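# Fold a napkin diagonally into a flat triangle

## Task

Fold the napkin along one diagonal so one corner lies over the opposite one, leaving a flat, low triangle whose three tips are fully spread. The folded layer must lie flat on the side away from the crease. The whole napkin must rest on the table without touching any arm base, mounting plate or frame. The two matched corners must line up to within about a thumb's width. You may lower the carried corner into place or let it drop onto its spot. It fails if the napkin comes free of a gripper while that gripper is sweeping sideways fast enough to throw it, even if the other gripper then catches it. The fold must hold by itself once the robot lets go. At the end both arms, hands included, must hang free in the air and touch nothing during the final second before the scene settles. The scene must come to rest after you finish.

## Robot and tools

Robot: two arms, left_arm and right_arm, each ending in a two-finger gripper. Every position and orientation uses one shared scene frame. Its origin is on the table surface midway between the arms. +x points out across the table, +z points up, and left_arm sits on the +y side. The arm names do not match the left or right of any image. The arm bases may be tilted. Mounting plates and the metal frame behind the arms, which stands on the floor, are fixed obstacles. Gripper frame: the fingers point along the gripper's +z axis and close along its y axis. The reported hand position is the point between the finger pads, about 1 cm short of the tips. It can be wrong, more so at long reach, and arms tend to stop a centimetre or more off target, usually low.

Row format: every motion command is one row of 16 numbers. The first 8 are left_arm: x, y, z, qw, qx, qy, qz, opening. The next 8 are right_arm in the same order. Always send all 16, even when only one arm should move. x, y, z form an absolute target position in metres in the scene frame. The quaternion is an absolute orientation, w first, in the scene frame. Together they are a pose, not an offset. Opening runs from -1 (closed) to +1 (fully open, 0.094 m). To keep a hand's orientation, resend the same quaternion in every row rather than copying the slightly drifted reported one. To keep an arm still, resend its last reported whole pose with the opening it should keep.

execute_actions(actions): a list of actions run in order. Each action is up to 15 rows, one per control step of 1/30 s. A short action repeats its last row until 15 steps pass. An empty list just returns the state and images. If a target lies more than 0.6 m from that gripper's current position along any of its own axes, the action is rejected for both arms. If the first action fails that check, or any action is malformed, nothing runs. Each step the command is clipped to within 70 mm and 16 degrees of the measured pose, and position is favoured over orientation. So far targets need several actions.

move(target, speed, blocking): target is one 16-number row as above, giving absolute poses for both grippers. Each gripper travels straight toward it, both finishing together, over 0.5 to 10 s, then stops. speed is top path speed in m/s, from 0.002 to 0.5, default 0.25. Turning rate is capped at twice that value in rad/s. The opening is applied at the start. The path ignores obstacles and the other arm. Grippers may lag, drift or overshoot speed, especially with an arm near full stretch. Faster moves and targets pushed deeper past a contact press harder. blocking=false returns after 0.5 s while motion continues. Until an end is reported, further moves and actions are refused, so use wait or stop first. The result adds a move: line. It gives the ending (done, off_target, moving, held, fault) and the distance from each gripper to its pose. limits=paced means the pose was clipped. limits=held means steps were blocked, and the arm may then jump faster than speed.

wait(seconds): 0 to 10; lets time pass while arms hold their last command, returning early if a move finishes. stop(): brakes a running move; it needs room to brake, and the fingers keep moving. zoom_image(camera, region): camera is cam_high, cam_low, cam_left_wrist or cam_right_wrist. region is [x0, y0, x1, y1] in image pixels from the top-left, at most 504 by 504. finished_scene(scene): ends the scene with that number irreversibly and reports success.

Results: a state line per arm gives position and quaternion. Hand target lines show where the controller is currently driving each gripper. grip_measured is the finger opening on the command scale, and the last Joint positions value is the opening in metres. Readings may be off by about 1 mm. To hold something, command an opening below grip_measured: about 0.03 lower is firm, less is gentler. Thin cloth under about 2 mm gets weaker force. Step readings list positions at some steps, and HELD marks steps where an arm's command was held back. pose unreachable means the clearance check changed or blocked that arm's command. too close counts a plate and its half of the frame as part of that arm. Joint torques are raw and offset. MOTOR HOT warns from 85 °C. At 100 °C an OVER-TEMPERATURE FAULT drops that arm until it cools. A FAULT line marks any arm stop.

Joint limits (rad): waist ±2.880, shoulder 0 to 3.142, elbow 0 to 3.019, wrist pitch -1.693 to 1.571, wrist yaw ±1.571, wrist roll ±2.094.

Cameras: cam_high, cam_low and two wrist cameras, each 504x504, returned in that order.

Avoid: arms hitting or pressing each other, slamming or pressing hard into the table, dropping or flinging the napkin, and sweeping fast sideways with cloth in hand. Also avoid long holds that heat motors. The robot keeps executing during your thinking, so finish lifted clear with open grippers before ending.

Each tool is called after ">>>" by a JSON object that holds its "method" and its "body".

## Session

>>> {"method": "execute_actions", "body": {"actions": []}}

Scene clock: 0.00 s.
left_arm: end_effector_position=(+0.4665, +0.4757, +0.2517) grip_measured=+1.000 end_effector_quat_wxyz=(+0.376, -0.018, +0.927, +0.001) | right_arm: end_effector_position=(+0.5483, -0.4860, +0.2674) grip_measured=+1.000 end_effector_quat_wxyz=(+0.392, +0.029, +0.919, -0.009)
Joint positions: left_arm=[0.401 0.945 0.685 0.012 0.245 0.381 0.094] | right_arm=[-0.387  0.931  0.704  0.02  -0.234 -0.364  0.094]
Joint velocities: left_arm=[-0.005  0.015  0.002  0.002 -0.066  0.007  0.   ] | right_arm=[ 0.005  0.005 -0.017  0.007  0.051 -0.007  0.   ]
Joint torques (N m, as the arm reports them, + toward a larger angle): no reading
Motor temperatures (°C, as the motors report them): left_arm=[23 21 22 23 22 24] | right_arm=[22 23 21 22 25 23]
Hand target (left_arm): +0.475, +0.481, +0.259; +0.384, -0.017, +0.923, +0.006
Hand target (right_arm): +0.559, -0.493, +0.281; +0.407, +0.027, +0.913, -0.016

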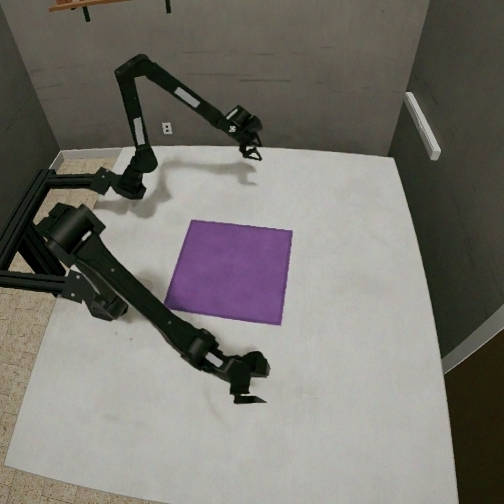

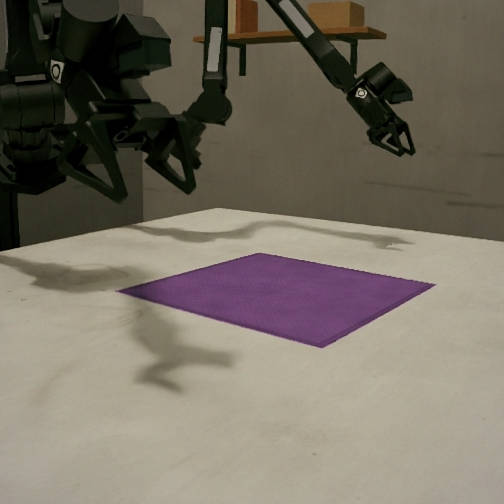

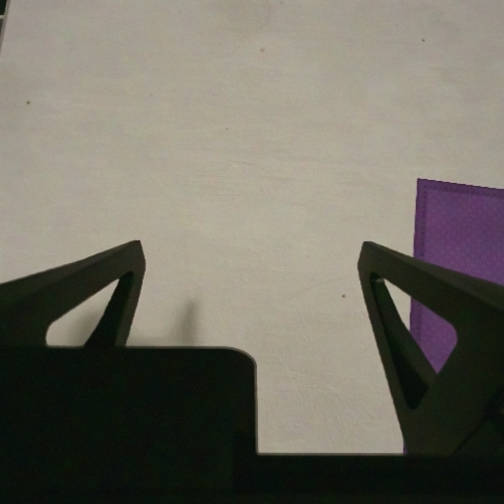

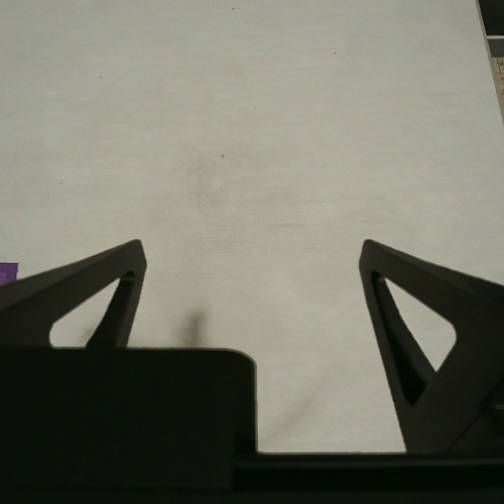

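>>> {"method": "move", "body": {"target": [0.27,0.25,0.08,0.174,0,0.985,0,1,0.61,-0.16,0.08,0.174,0,0.985,0,1]}}

Scene clock: 9.93 s.
left_arm: end_effector_position=(+0.2647, +0.2521, +0.0813) grip_measured=+1.000 end_effector_quat_wxyz=(+0.164, +0.012, +0.986, +0.003) | right_arm: end_effector_position=(+0.5958, -0.1585, +0.0703) grip_measured=+1.000 end_effector_quat_wxyz=(+0.163, -0.005, +0.987, +0.001)
Joint positions: left_arm=[-0.151  1.408  0.235  0.465 -0.367  0.155  0.094] | right_arm=[ 0.335  1.711  1.009 -0.068  0.495 -0.018  0.094]
Joint velocities: left_arm=[ 0.005 -0.015 -0.012  0.022  0.007 -0.11   0.   ] | right_arm=[-0.005 -0.005  0.002 -0.002 -0.022 -0.022  0.   ]
Joint torques (N m, as the arm reports them, + toward a larger angle): left_arm=[-3.1  -7.92 -0.42  1.27  0.14 -0.25] | right_arm=[  5.22 -15.86   5.75  -0.08   0.13   0.13]
Motor temperatures (°C, as the motors report them): left_arm=[23 22 24 23 22 24] | right_arm=[22 23 22 22 25 23]
Hand target (left_arm): +0.267, +0.251, +0.083; +0.172, +0.003, +0.985, +0.001
Hand target (right_arm): +0.611, -0.156, +0.080; +0.173, +0.005, +0.985, +0.004
Off the commanded pose (left_arm): 0.006 m, 2 deg.
Off the commanded pose (right_arm): 0.017 m, 1 deg.
move: off_target (right_arm)

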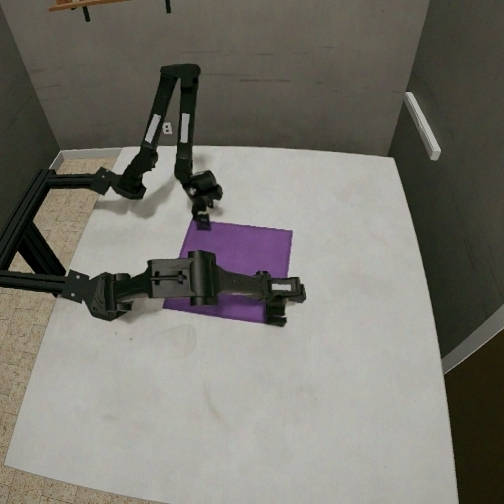

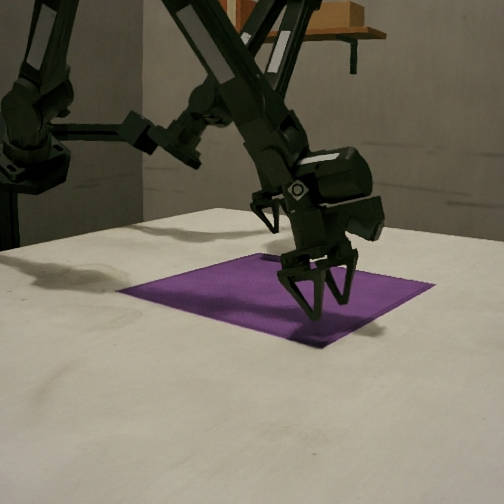

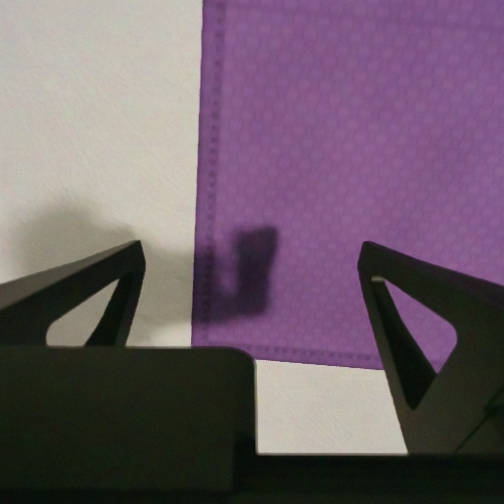

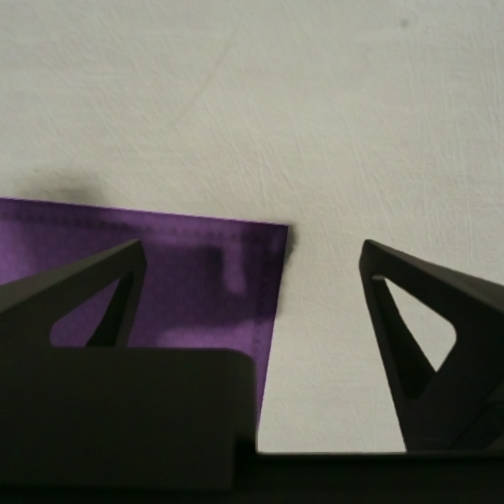

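>>> {"method": "move", "body": {"target": [0.3,0.55,0.25,0.376,0,0.927,0,1,0.612,-0.18,0.035,0.08,-0.381,0.92,0.033,0.1]}}

Scene clock: 20.37 s.
left_arm: end_effector_position=(+0.2951, +0.5398, +0.2422) grip_measured=+1.000 end_effector_quat_wxyz=(+0.379, -0.018, +0.925, -0.007) | right_arm: end_effector_position=(+0.6013, -0.1761, +0.0375) grip_measured=+0.103 end_effector_quat_wxyz=(+0.078, -0.378, +0.922, +0.034)
Joint positions: left_arm=[ 1.018  0.822  0.456 -0.001  0.853  0.591  0.094] | right_arm=[ 0.237  1.776  1.168 -0.356  0.312 -0.758  0.052]
Joint velocities: left_arm=[ 0.015 -0.005  0.002  0.007 -0.051 -0.037  0.   ] | right_arm=[ 0.005 -0.005 -0.007 -0.002  0.007 -0.037 -0.   ]
Joint torques (N m, as the arm reports them, + toward a larger angle): left_arm=[ 1.08 -6.49  9.98  0.8   0.58  0.04] | right_arm=[  5.98 -15.62   6.04  -0.45  -0.17  -0.19]
Motor temperatures (°C, as the motors report them): left_arm=[23 22 23 23 22 24] | right_arm=[22 24 22 22 25 23]
Hand target (left_arm): +0.304, +0.549, +0.249; +0.382, -0.008, +0.924, -0.002
Hand target (right_arm): +0.612, -0.181, +0.035; +0.079, -0.381, +0.921, +0.031
Off the commanded pose (left_arm): 0.014 m, 2 deg.
Off the commanded pose (right_arm): 0.012 m, 0 deg.
move: off_target (left_arm, right_arm)

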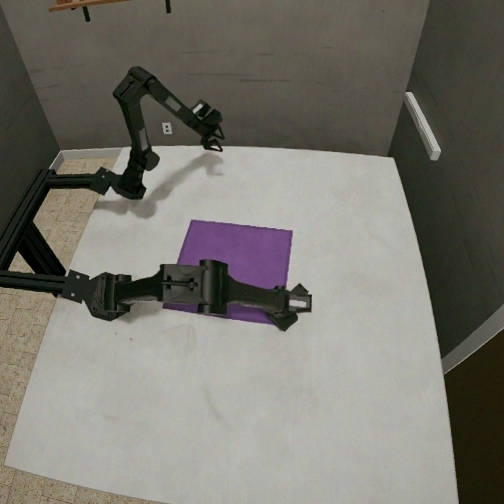

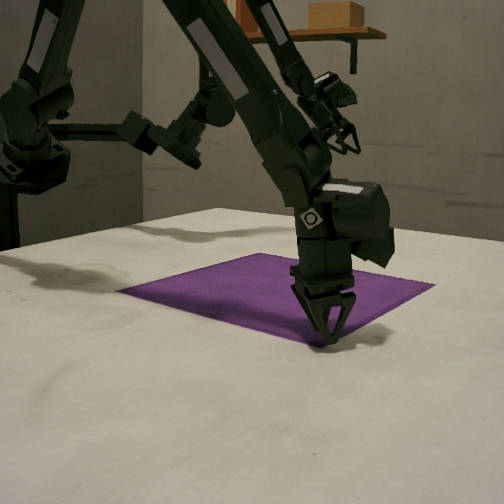

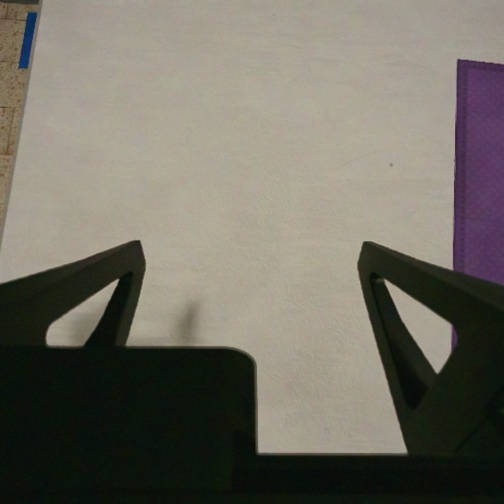

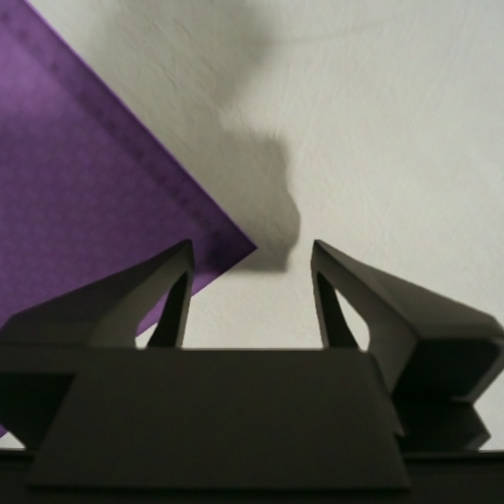

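>>> {"method": "move", "body": {"target": [0.3,0.55,0.25,0.376,0,0.927,0,1,0.596,-0.18,0.006,0.08,-0.381,0.92,0.033,0.1], "speed": 0.05}}

>>> {"method": "move", "body": {"target": [0.3,0.55,0.25,0.376,0,0.927,0,1,0.59,-0.174,0.004,0.08,-0.381,0.92,0.033,-1], "speed": 0.05}}

>>> {"method": "move", "body": {"target": [0.3,0.55,0.25,0.376,0,0.927,0,1,0.57,-0.15,0.09,0.08,-0.381,0.92,0.033,-1], "speed": 0.1}}

Scene clock: 27.77 s.
left_arm: end_effector_position=(+0.2906, +0.5361, +0.2390) grip_measured=+1.000 end_effector_quat_wxyz=(+0.371, -0.012, +0.929, -0.013) | right_arm: end_effector_position=(+0.6019, -0.1742, +0.0218) grip_measured=+0.102 end_effector_quat_wxyz=(+0.086, -0.379, +0.921, +0.035)
Joint positions: left_arm=[ 1.022  0.822  0.456 -0.038  0.859  0.626  0.094] | right_arm=[ 0.225  1.808  1.168 -0.305  0.296 -0.777  0.052]
Joint velocities: left_arm=[-0.005  0.015 -0.007 -0.007 -0.022  0.007  0.   ] | right_arm=[-0.015  0.005  0.007  0.002 -0.022  0.022 -0.001]
Joint torques (N m, as the arm reports them, + toward a larger angle): left_arm=[ 1.45 -7.62 10.46  0.41  0.62 -0.02] | right_arm=[  5.01 -14.45   3.27   1.22  -0.1   -0.14]
Motor temperatures (°C, as the motors report them): left_arm=[23 22 24 23 23 24] | right_arm=[22 24 22 22 25 23]
Hand target (left_arm): +0.300, +0.550, +0.250; +0.376, -0.000, +0.927, +0.000
Hand target (right_arm): +0.596, -0.180, +0.006; +0.080, -0.381, +0.920, +0.033
Off the commanded pose (left_arm): 0.020 m, 2 deg.
Off the commanded pose (right_arm): 0.018 m, 1 deg.
move: off_target (left_arm, right_arm)

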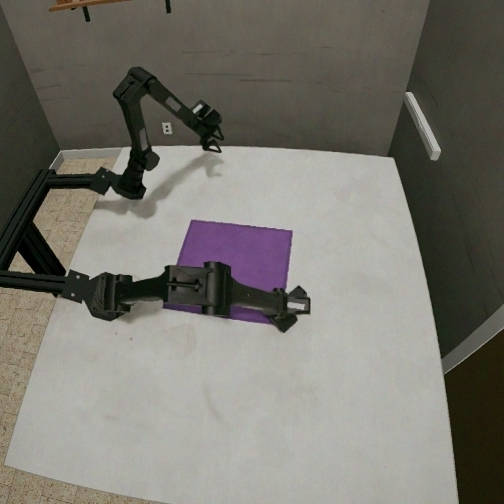

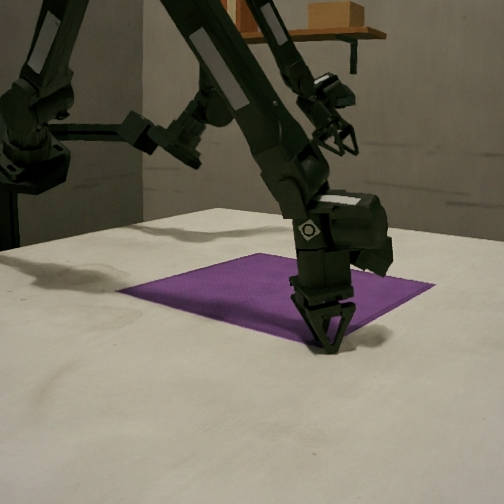

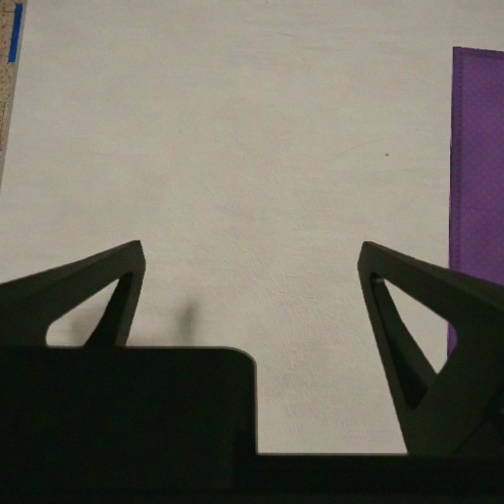

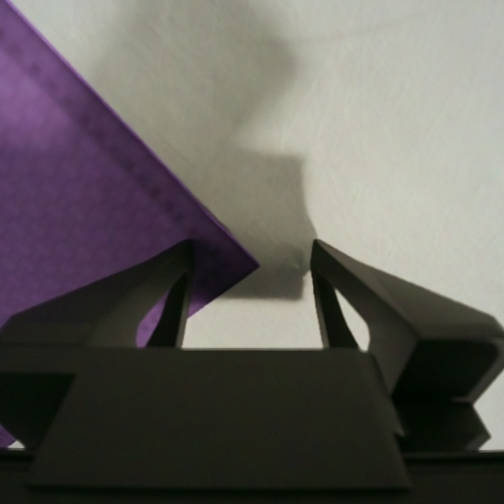

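Scene clock: 28.47 s.
left_arm: end_effector_position=(+0.2906, +0.5361, +0.2390) grip_measured=+1.000 end_effector_quat_wxyz=(+0.371, -0.011, +0.929, -0.012) | right_arm: end_effector_position=(+0.6021, -0.1738, +0.0211) grip_measured=-0.977 end_effector_quat_wxyz=(+0.091, -0.377, +0.921, +0.034)
Joint positions: left_arm=[ 1.022  0.822  0.456 -0.038  0.859  0.628  0.094] | right_arm=[ 0.225  1.808  1.16  -0.286  0.295 -0.777  0.001]
Joint velocities: left_arm=[-0.005 -0.024 -0.007 -0.007  0.007 -0.022  0.   ] | right_arm=[-0.005 -0.005 -0.017 -0.017 -0.022  0.007 -0.002]
Joint torques (N m, as the arm reports them, + toward a larger angle): left_arm=[ 2.08 -7.51 10.59  0.63  0.59 -0.04] | right_arm=[  5.72 -14.87   2.67   0.87   0.01  -0.06]
Motor temperatures (°C, as the motors report them): left_arm=[23 22 24 23 23 24] | right_arm=[22 24 22 22 25 23]
Hand target (left_arm): +0.300, +0.550, +0.250; +0.376, -0.000, +0.927, +0.000
Hand target (right_arm): +0.590, -0.174, +0.004; +0.080, -0.381, +0.920, +0.033
Off the commanded pose (left_arm): 0.020 m, 2 deg.
Off the commanded pose (right_arm): 0.021 m, 1 deg.
move: off_target (left_arm, right_arm)

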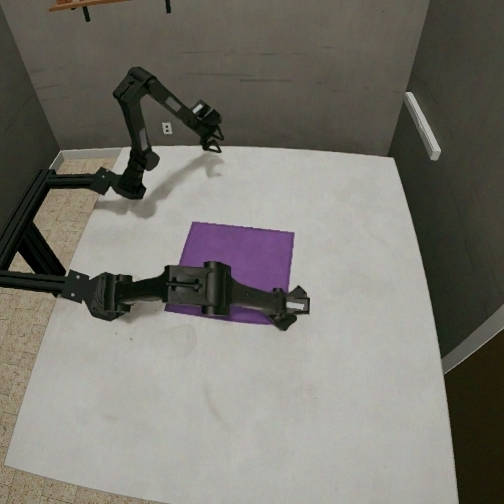

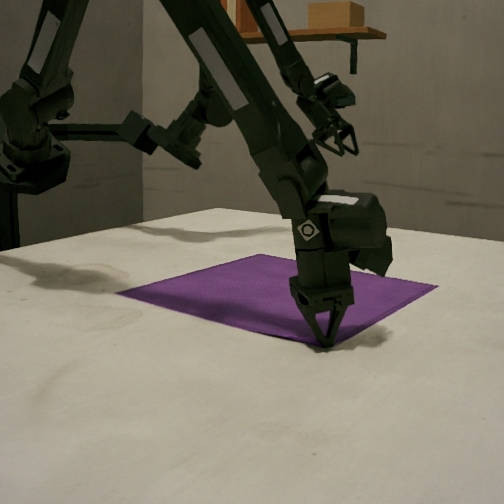

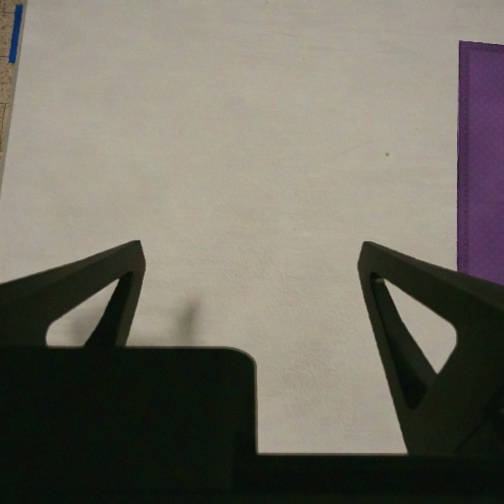

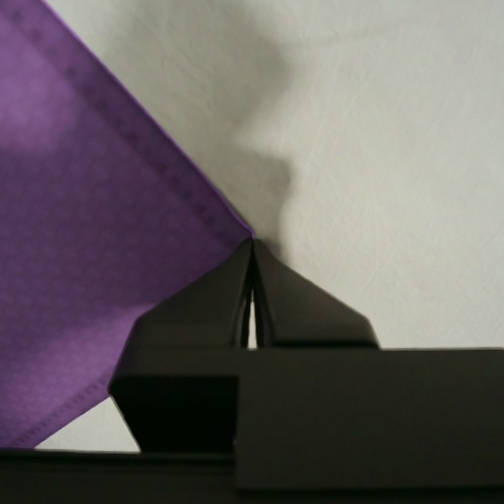

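Scene clock: 29.63 s.
left_arm: end_effector_position=(+0.2906, +0.5361, +0.2390) grip_measured=+1.000 end_effector_quat_wxyz=(+0.371, -0.010, +0.929, -0.012) | right_arm: end_effector_position=(+0.5680, -0.1525, +0.0785) grip_measured=-0.977 end_effector_quat_wxyz=(+0.075, -0.385, +0.919, +0.033)
Joint positions: left_arm=[ 1.022  0.822  0.456 -0.038  0.859  0.629  0.094] | right_arm=[ 0.322  1.68   1.068 -0.382  0.362 -0.697  0.001]
Joint velocities: left_arm=[ 0.005 -0.005  0.007 -0.012  0.022 -0.007  0.   ] | right_arm=[-0.005 -0.005  0.012 -0.012  0.007  0.022  0.   ]
Joint torques (N m, as the arm reports them, + toward a larger angle): left_arm=[ 1.64 -6.94 10.47  0.45  0.61  0.06] | right_arm=[  7.39 -18.21   3.38  -0.69   0.01   0.18]
Motor temperatures (°C, as the motors report them): left_arm=[23 22 24 23 23 24] | right_arm=[22 24 22 22 25 23]
Hand target (left_arm): +0.300, +0.550, +0.250; +0.376, +0.000, +0.927, +0.000
Hand target (right_arm): +0.569, -0.150, +0.090; +0.080, -0.381, +0.921, +0.034
Off the commanded pose (left_arm): 0.020 m, 2 deg.
Off the commanded pose (right_arm): 0.012 m, 1 deg.
move: off_target (left_arm, right_arm)

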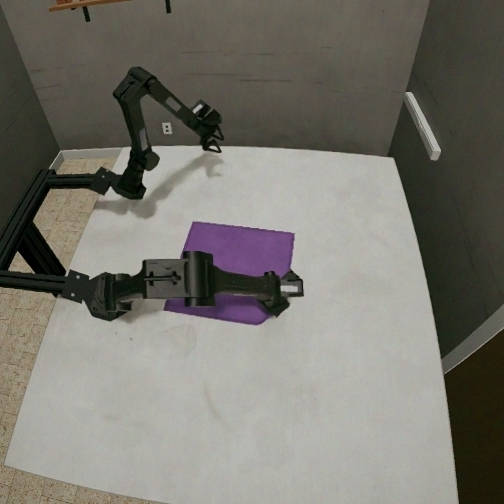

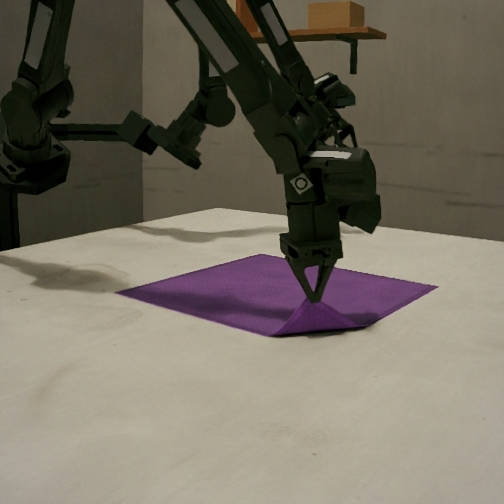

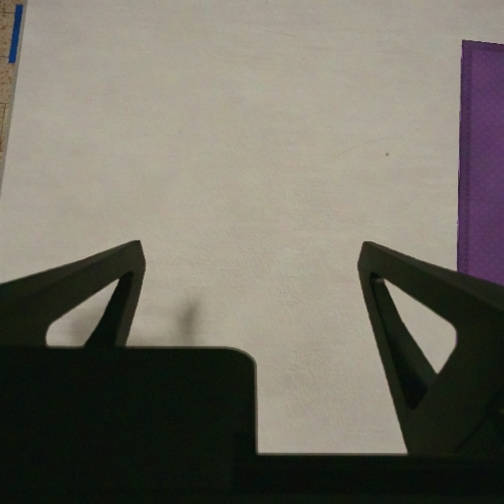

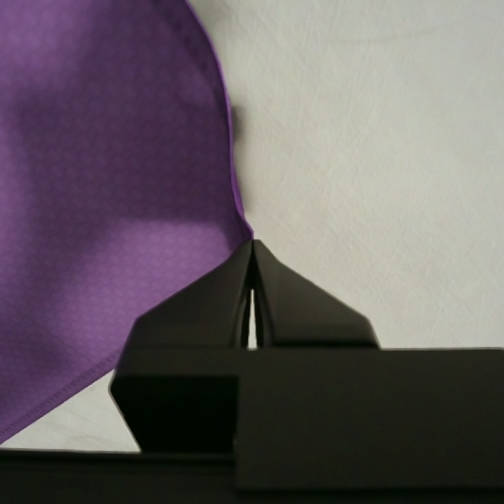

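Gripped. Target ≈ (0.20,0.28).

>>> {"method": "move", "body": {"target": [0.3,0.55,0.25,0.376,0,0.927,0,1,0.40,0.05,0.26,0.08,-0.381,0.92,0.033,-1], "speed": 0.18}}

>>> {"method": "move", "body": {"target": [0.2,0.62,0.3,0.35,-0.35,0.85,0.15,1,0.235,0.24,0.11,0.08,-0.381,0.92,0.033,-1], "speed": 0.15}}

Scene clock: 39.30 s.
left_arm: end_effector_position=(+0.2906, +0.5361, +0.2390) grip_measured=+1.000 end_effector_quat_wxyz=(+0.371, -0.010, +0.929, -0.012) | right_arm: end_effector_position=(+0.3813, +0.0387, +0.2518) grip_measured=-0.977 end_effector_quat_wxyz=(+0.069, -0.392, +0.917, +0.034)
Joint positions: left_arm=[ 1.022  0.822  0.456 -0.038  0.859  0.629  0.094] | right_arm=[ 1.026  1.599  0.956 -0.739  0.634  0.043  0.001]
Joint velocities: left_arm=[-0.005 -0.005 -0.002 -0.007  0.081 -0.095  0.   ] | right_arm=[-0.005 -0.005 -0.002 -0.012 -0.037 -0.022  0.001]
Joint torques (N m, as the arm reports them, + toward a larger angle): left_arm=[ 1.17 -7.02 10.53  0.6   0.57  0.05] | right_arm=[ 7.75 -9.78  9.08 -0.45  0.17  0.16]
Motor temperatures (°C, as the motors report them): left_arm=[23 22 25 23 23 24] | right_arm=[22 24 22 22 25 23]
Hand target (left_arm): +0.300, +0.550, +0.250; +0.376, -0.000, +0.927, +0.000
Hand target (right_arm): +0.394, +0.050, +0.262; +0.078, -0.380, +0.921, +0.039
Off the commanded pose (left_arm): 0.020 m, 2 deg.
Off the commanded pose (right_arm): 0.023 m, 2 deg.
move: off_target (left_arm, right_arm)

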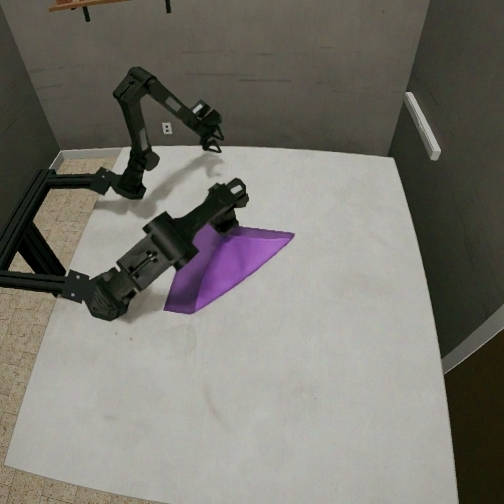

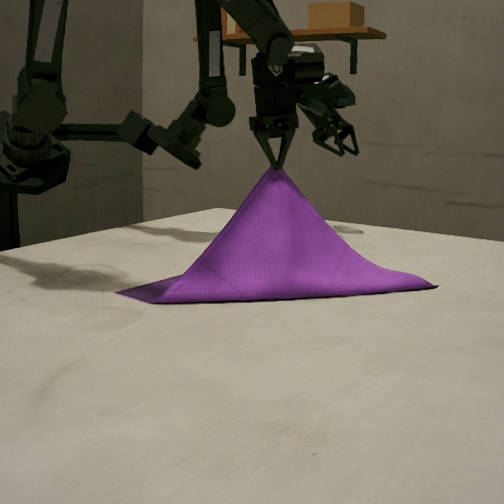

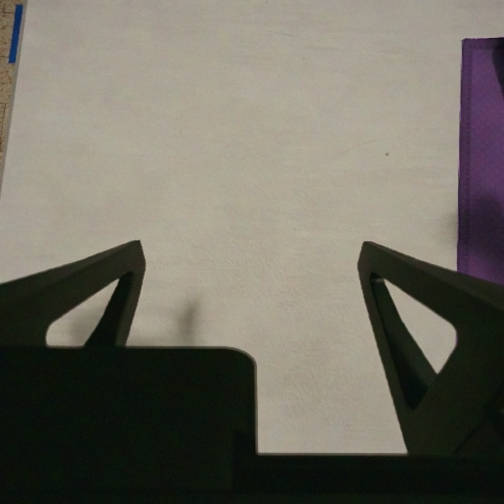

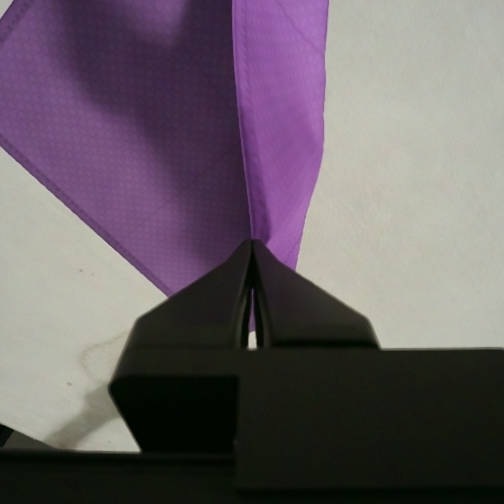

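Scene clock: 42.27 s.
left_arm: end_effector_position=(+0.2038, +0.6214, +0.2980) grip_measured=+1.000 end_effector_quat_wxyz=(+0.354, -0.342, +0.858, +0.151) | right_arm: end_effector_position=(+0.2295, +0.2214, +0.0989) grip_measured=-0.977 end_effector_quat_wxyz=(+0.060, -0.393, +0.917, +0.020)
Joint positions: left_arm=[1.318 0.615 0.392 0.023 0.628 0.032 0.094] | right_arm=[ 1.224  2.317  1.203 -0.458  0.669  0.31   0.001]
Joint velocities: left_arm=[-0.005  0.005 -0.002 -0.007  0.066 -0.037  0.   ] | right_arm=[-0.005 -0.005  0.002 -0.012  0.095  0.066 -0.001]
Joint torques (N m, as the arm reports them, + toward a larger angle): left_arm=[ 1.27 -5.4   8.47  1.03  0.1  -0.25] | right_arm=[ 10.68 -14.94   6.57   0.65   0.16   0.2 ]
Motor temperatures (°C, as the motors report them): left_arm=[23 22 25 23 23 24] | right_arm=[22 24 22 22 25 23]
Hand target (left_arm): +0.201, +0.621, +0.298; +0.351, -0.353, +0.854, +0.150
Hand target (right_arm): +0.233, +0.243, +0.111; +0.078, -0.381, +0.921, +0.035
Off the commanded pose (left_arm): 0.004 m, 1 deg.
Off the commanded pose (right_arm): 0.022 m, 3 deg.
move: off_target (right_arm)

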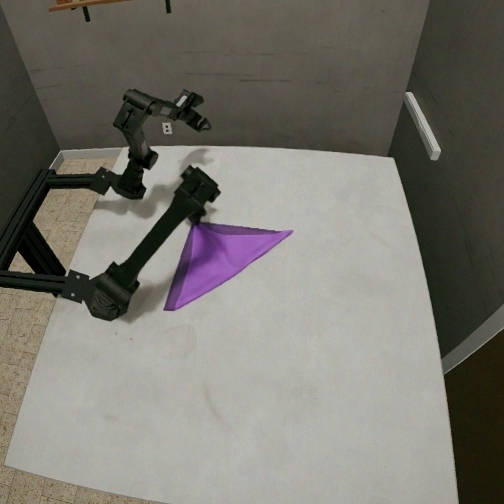

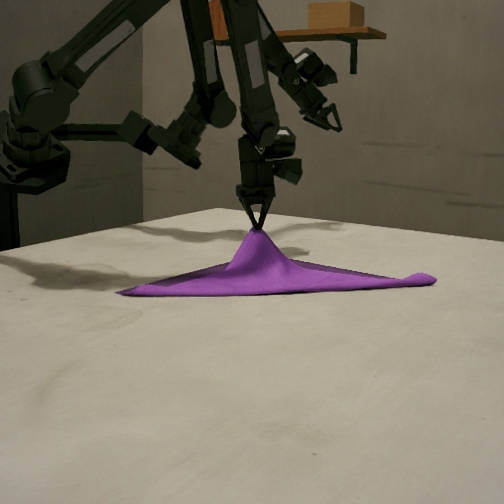

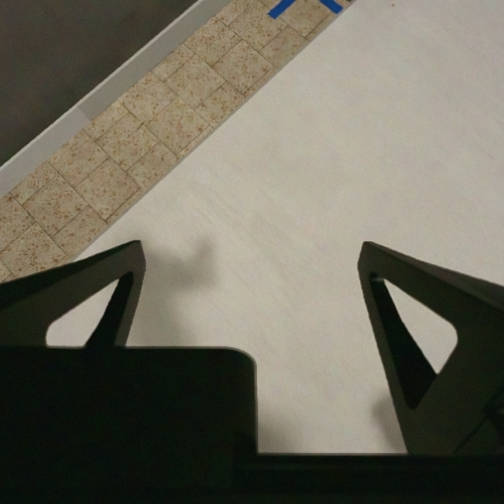

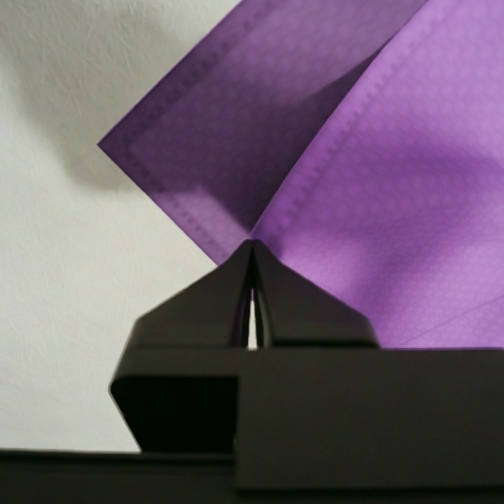

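>>> {"method": "move", "body": {"target": [0.2,0.62,0.3,0.35,-0.35,0.85,0.15,1,0.212,0.315,0.055,0.08,-0.381,0.92,0.033,-1], "speed": 0.08}}

Scene clock: 47.97 s.
left_arm: end_effector_position=(+0.2032, +0.6213, +0.2997) grip_measured=+1.000 end_effector_quat_wxyz=(+0.354, -0.343, +0.857, +0.152) | right_arm: end_effector_position=(+0.2139, +0.2961, +0.0457) grip_measured=-0.977 end_effector_quat_wxyz=(+0.067, -0.386, +0.920, +0.023)
Joint positions: left_arm=[1.322 0.608 0.392 0.019 0.628 0.029 0.094] | right_arm=[ 1.231  2.554  1.453 -0.458  0.672  0.323  0.001]
Joint velocities: left_arm=[-0.015  0.005 -0.017  0.002 -0.022  0.037  0.   ] | right_arm=[ 0.005  0.005 -0.012 -0.012 -0.037 -0.037  0.001]
Joint torques (N m, as the arm reports them, + toward a larger angle): left_arm=[ 1.46 -5.75  8.48  0.82  0.26 -0.25] | right_arm=[ 12.2  -16.67   6.83  -0.33   0.21   0.13]
Motor temperatures (°C, as the motors report them): left_arm=[23 22 25 23 23 24] | right_arm=[22 24 22 22 25 23]
Hand target (left_arm): +0.200, +0.620, +0.300; +0.352, -0.352, +0.854, +0.151
Hand target (right_arm): +0.211, +0.315, +0.057; +0.080, -0.381, +0.920, +0.034
Off the commanded pose (left_arm): 0.003 m, 1 deg.
Off the commanded pose (right_arm): 0.021 m, 2 deg.
move: off_target (right_arm)

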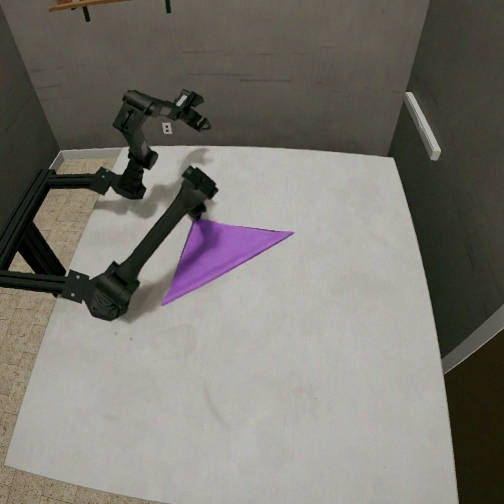

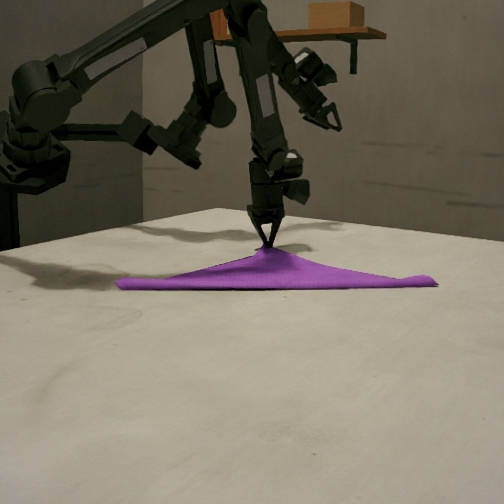

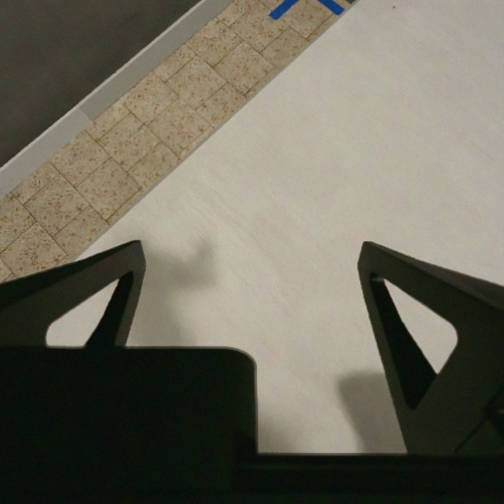

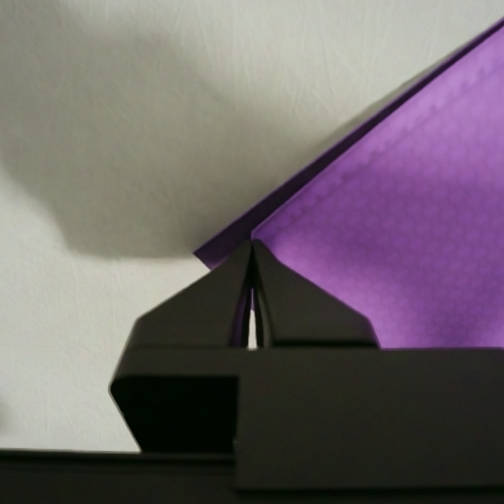

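>>> {"method": "move", "body": {"target": [0.2,0.62,0.3,0.35,-0.35,0.85,0.15,1,0.198,0.315,0.05,0.08,-0.381,0.92,0.033,-1], "speed": 0.04}}

>>> {"method": "move", "body": {"target": [0.2,0.62,0.3,0.35,-0.35,0.85,0.15,1,0.198,0.315,0.05,0.08,-0.381,0.92,0.033,0], "speed": 0.04}}

>>> {"method": "move", "body": {"target": [0.2,0.62,0.3,0.35,-0.35,0.85,0.15,1,0.23,0.315,0.14,0.08,-0.381,0.92,0.033,0], "speed": 0.08}}

Scene clock: 56.60 s.
left_arm: end_effector_position=(+0.2032, +0.6213, +0.2997) grip_measured=+1.000 end_effector_quat_wxyz=(+0.354, -0.343, +0.857, +0.152) | right_arm: end_effector_position=(+0.2004, +0.2964, +0.0418) grip_measured=-0.977 end_effector_quat_wxyz=(+0.065, -0.389, +0.919, +0.021)
Joint positions: left_arm=[1.322 0.608 0.392 0.019 0.628 0.029 0.094] | right_arm=[ 1.246  2.573  1.453 -0.458  0.673  0.34   0.001]
Joint velocities: left_arm=[-0.005 -0.005 -0.007  0.002  0.022 -0.022  0.   ] | right_arm=[-0.024  0.005 -0.002 -0.007  0.007 -0.037 -0.   ]
Joint torques (N m, as the arm reports them, + toward a larger angle): left_arm=[ 0.56 -5.39  8.56  0.8   0.25 -0.22] | right_arm=[ 11.98 -16.32   6.07   0.6    0.22   0.17]
Motor temperatures (°C, as the motors report them): left_arm=[23 22 25 23 23 24] | right_arm=[22 24 22 22 25 23]
Hand target (left_arm): +0.200, +0.620, +0.300; +0.352, -0.352, +0.854, +0.151
Hand target (right_arm): +0.197, +0.314, +0.051; +0.079, -0.381, +0.920, +0.034
Off the commanded pose (left_arm): 0.003 m, 1 deg.
Off the commanded pose (right_arm): 0.020 m, 2 deg.
move: off_target (right_arm)

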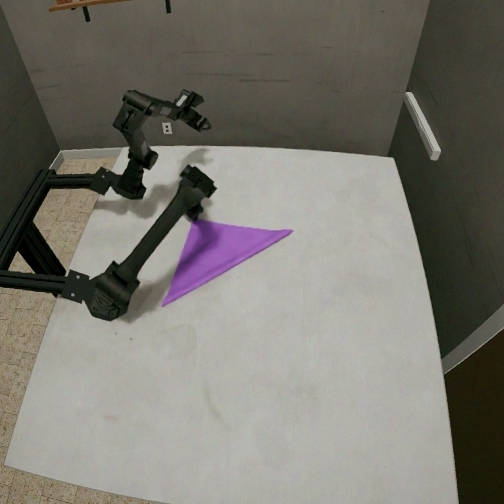

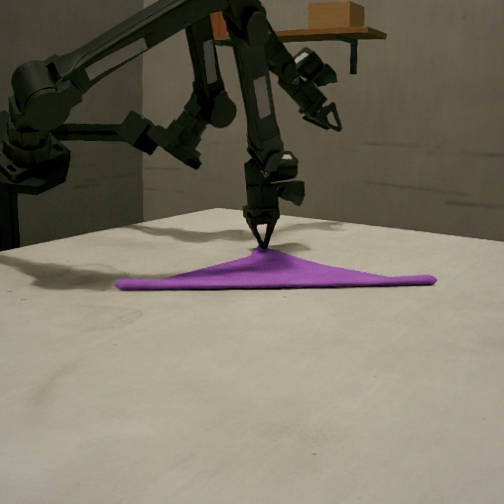

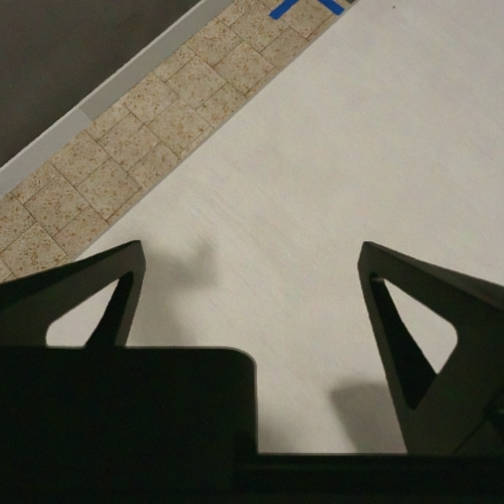

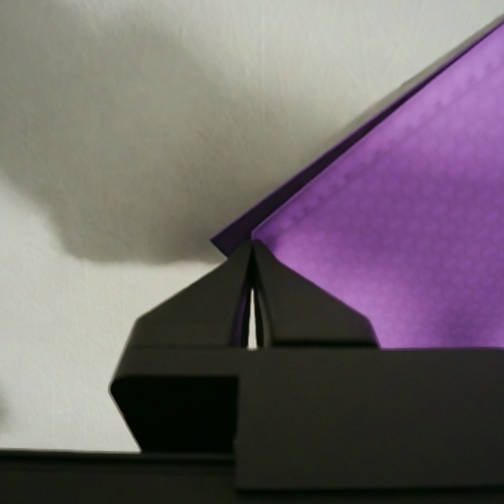

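Scene clock: 57.33 s.
left_arm: end_effector_position=(+0.2032, +0.6213, +0.2997) grip_measured=+1.000 end_effector_quat_wxyz=(+0.354, -0.343, +0.857, +0.152) | right_arm: end_effector_position=(+0.2004, +0.2964, +0.0418) grip_measured=-0.003 end_effector_quat_wxyz=(+0.065, -0.389, +0.919, +0.021)
Joint positions: left_arm=[1.322 0.608 0.392 0.019 0.628 0.029 0.094] | right_arm=[ 1.246  2.573  1.453 -0.458  0.673  0.341  0.047]
Joint velocities: left_arm=[-0.005 -0.005  0.002 -0.012  0.022  0.037  0.   ] | right_arm=[-0.005  0.005 -0.007  0.002  0.051  0.007 -0.002]
Joint torques (N m, as the arm reports them, + toward a larger angle): left_arm=[ 1.25 -4.88  8.25  0.96  0.27 -0.27] | right_arm=[ 12.11 -17.51   6.02   0.43   0.21   0.19]
Motor temperatures (°C, as the motors report them): left_arm=[23 22 25 23 23 24] | right_arm=[22 24 22 22 25 23]
Hand target (left_arm): +0.200, +0.620, +0.300; +0.352, -0.352, +0.854, +0.151
Hand target (right_arm): +0.198, +0.314, +0.051; +0.080, -0.381, +0.920, +0.034
Off the commanded pose (left_arm): 0.003 m, 1 deg.
Off the commanded pose (right_arm): 0.020 m, 2 deg.
move: off_target (right_arm)

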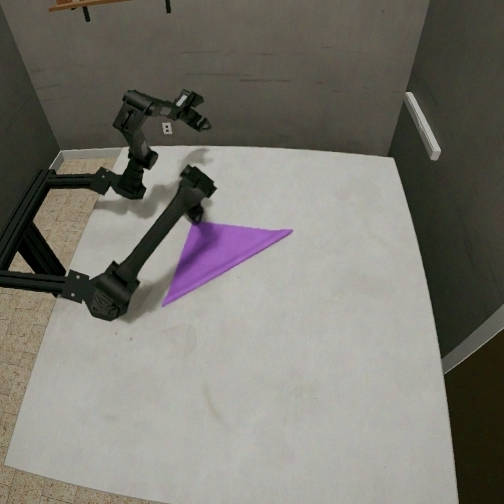

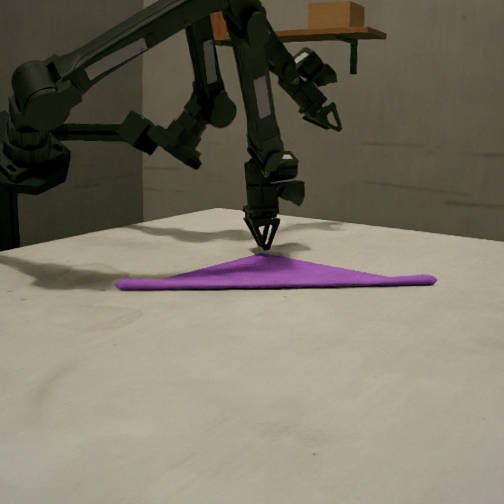

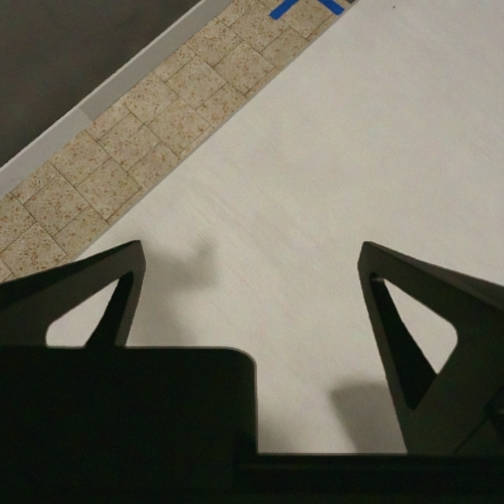

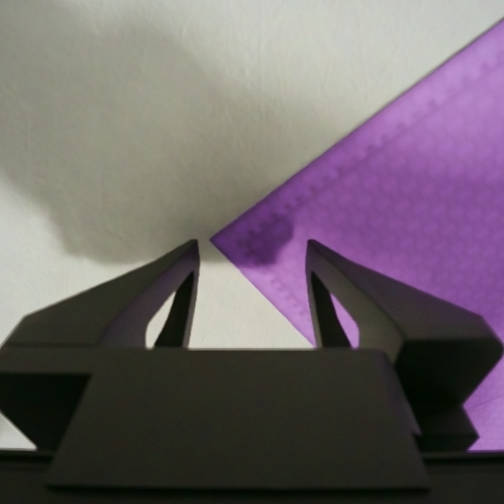

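Scene clock: 59.03 s.
left_arm: end_effector_position=(+0.2032, +0.6213, +0.2997) grip_measured=+1.000 end_effector_quat_wxyz=(+0.354, -0.343, +0.857, +0.152) | right_arm: end_effector_position=(+0.2190, +0.2926, +0.1129) grip_measured=-0.003 end_effector_quat_wxyz=(+0.061, -0.394, +0.917, +0.015)
Joint positions: left_arm=[1.322 0.608 0.392 0.019 0.628 0.029 0.094] | right_arm=[ 1.292  2.446  1.453 -0.64   0.673  0.399  0.047]
Joint velocities: left_arm=[-0.015  0.005 -0.002  0.007 -0.007  0.022  0.   ] | right_arm=[ 0.015 -0.005  0.002 -0.017 -0.022 -0.037  0.   ]
Joint torques (N m, as the arm reports them, + toward a larger angle): left_arm=[ 1.49 -5.24  8.32  0.79  0.28 -0.21] | right_arm=[ 12.26 -20.09   7.48  -0.45   0.18   0.18]
Motor temperatures (°C, as the motors report them): left_arm=[23 22 25 23 22 24] | right_arm=[23 24 22 22 25 23]
Hand target (left_arm): +0.200, +0.620, +0.300; +0.352, -0.352, +0.854, +0.151
Hand target (right_arm): +0.229, +0.312, +0.142; +0.079, -0.381, +0.920, +0.034
Off the commanded pose (left_arm): 0.003 m, 1 deg.
Off the commanded pose (right_arm): 0.037 m, 3 deg.
move: off_target (right_arm)

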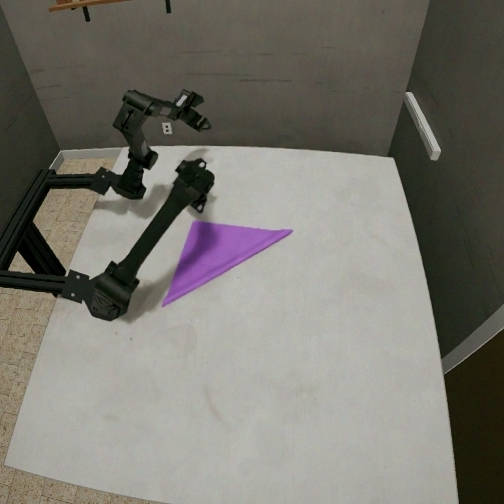

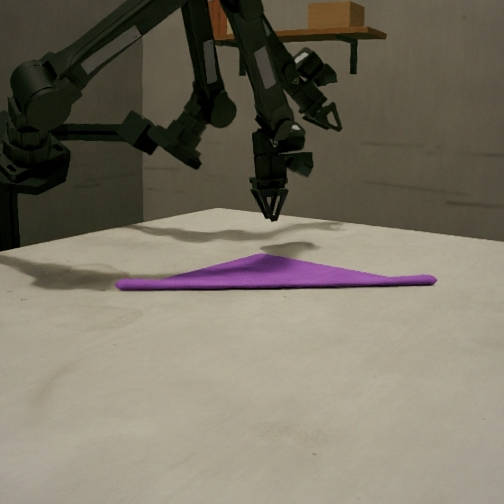

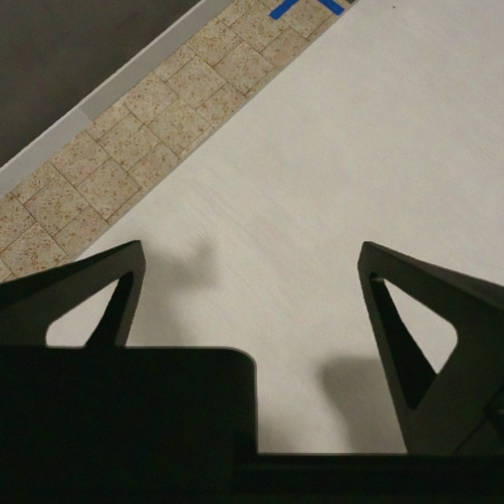

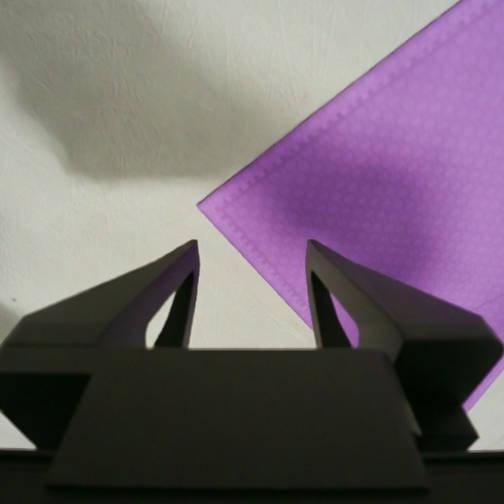

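>>> {"method": "finished_scene", "body": {"scene": 1}}

The scene is finished: the task was done.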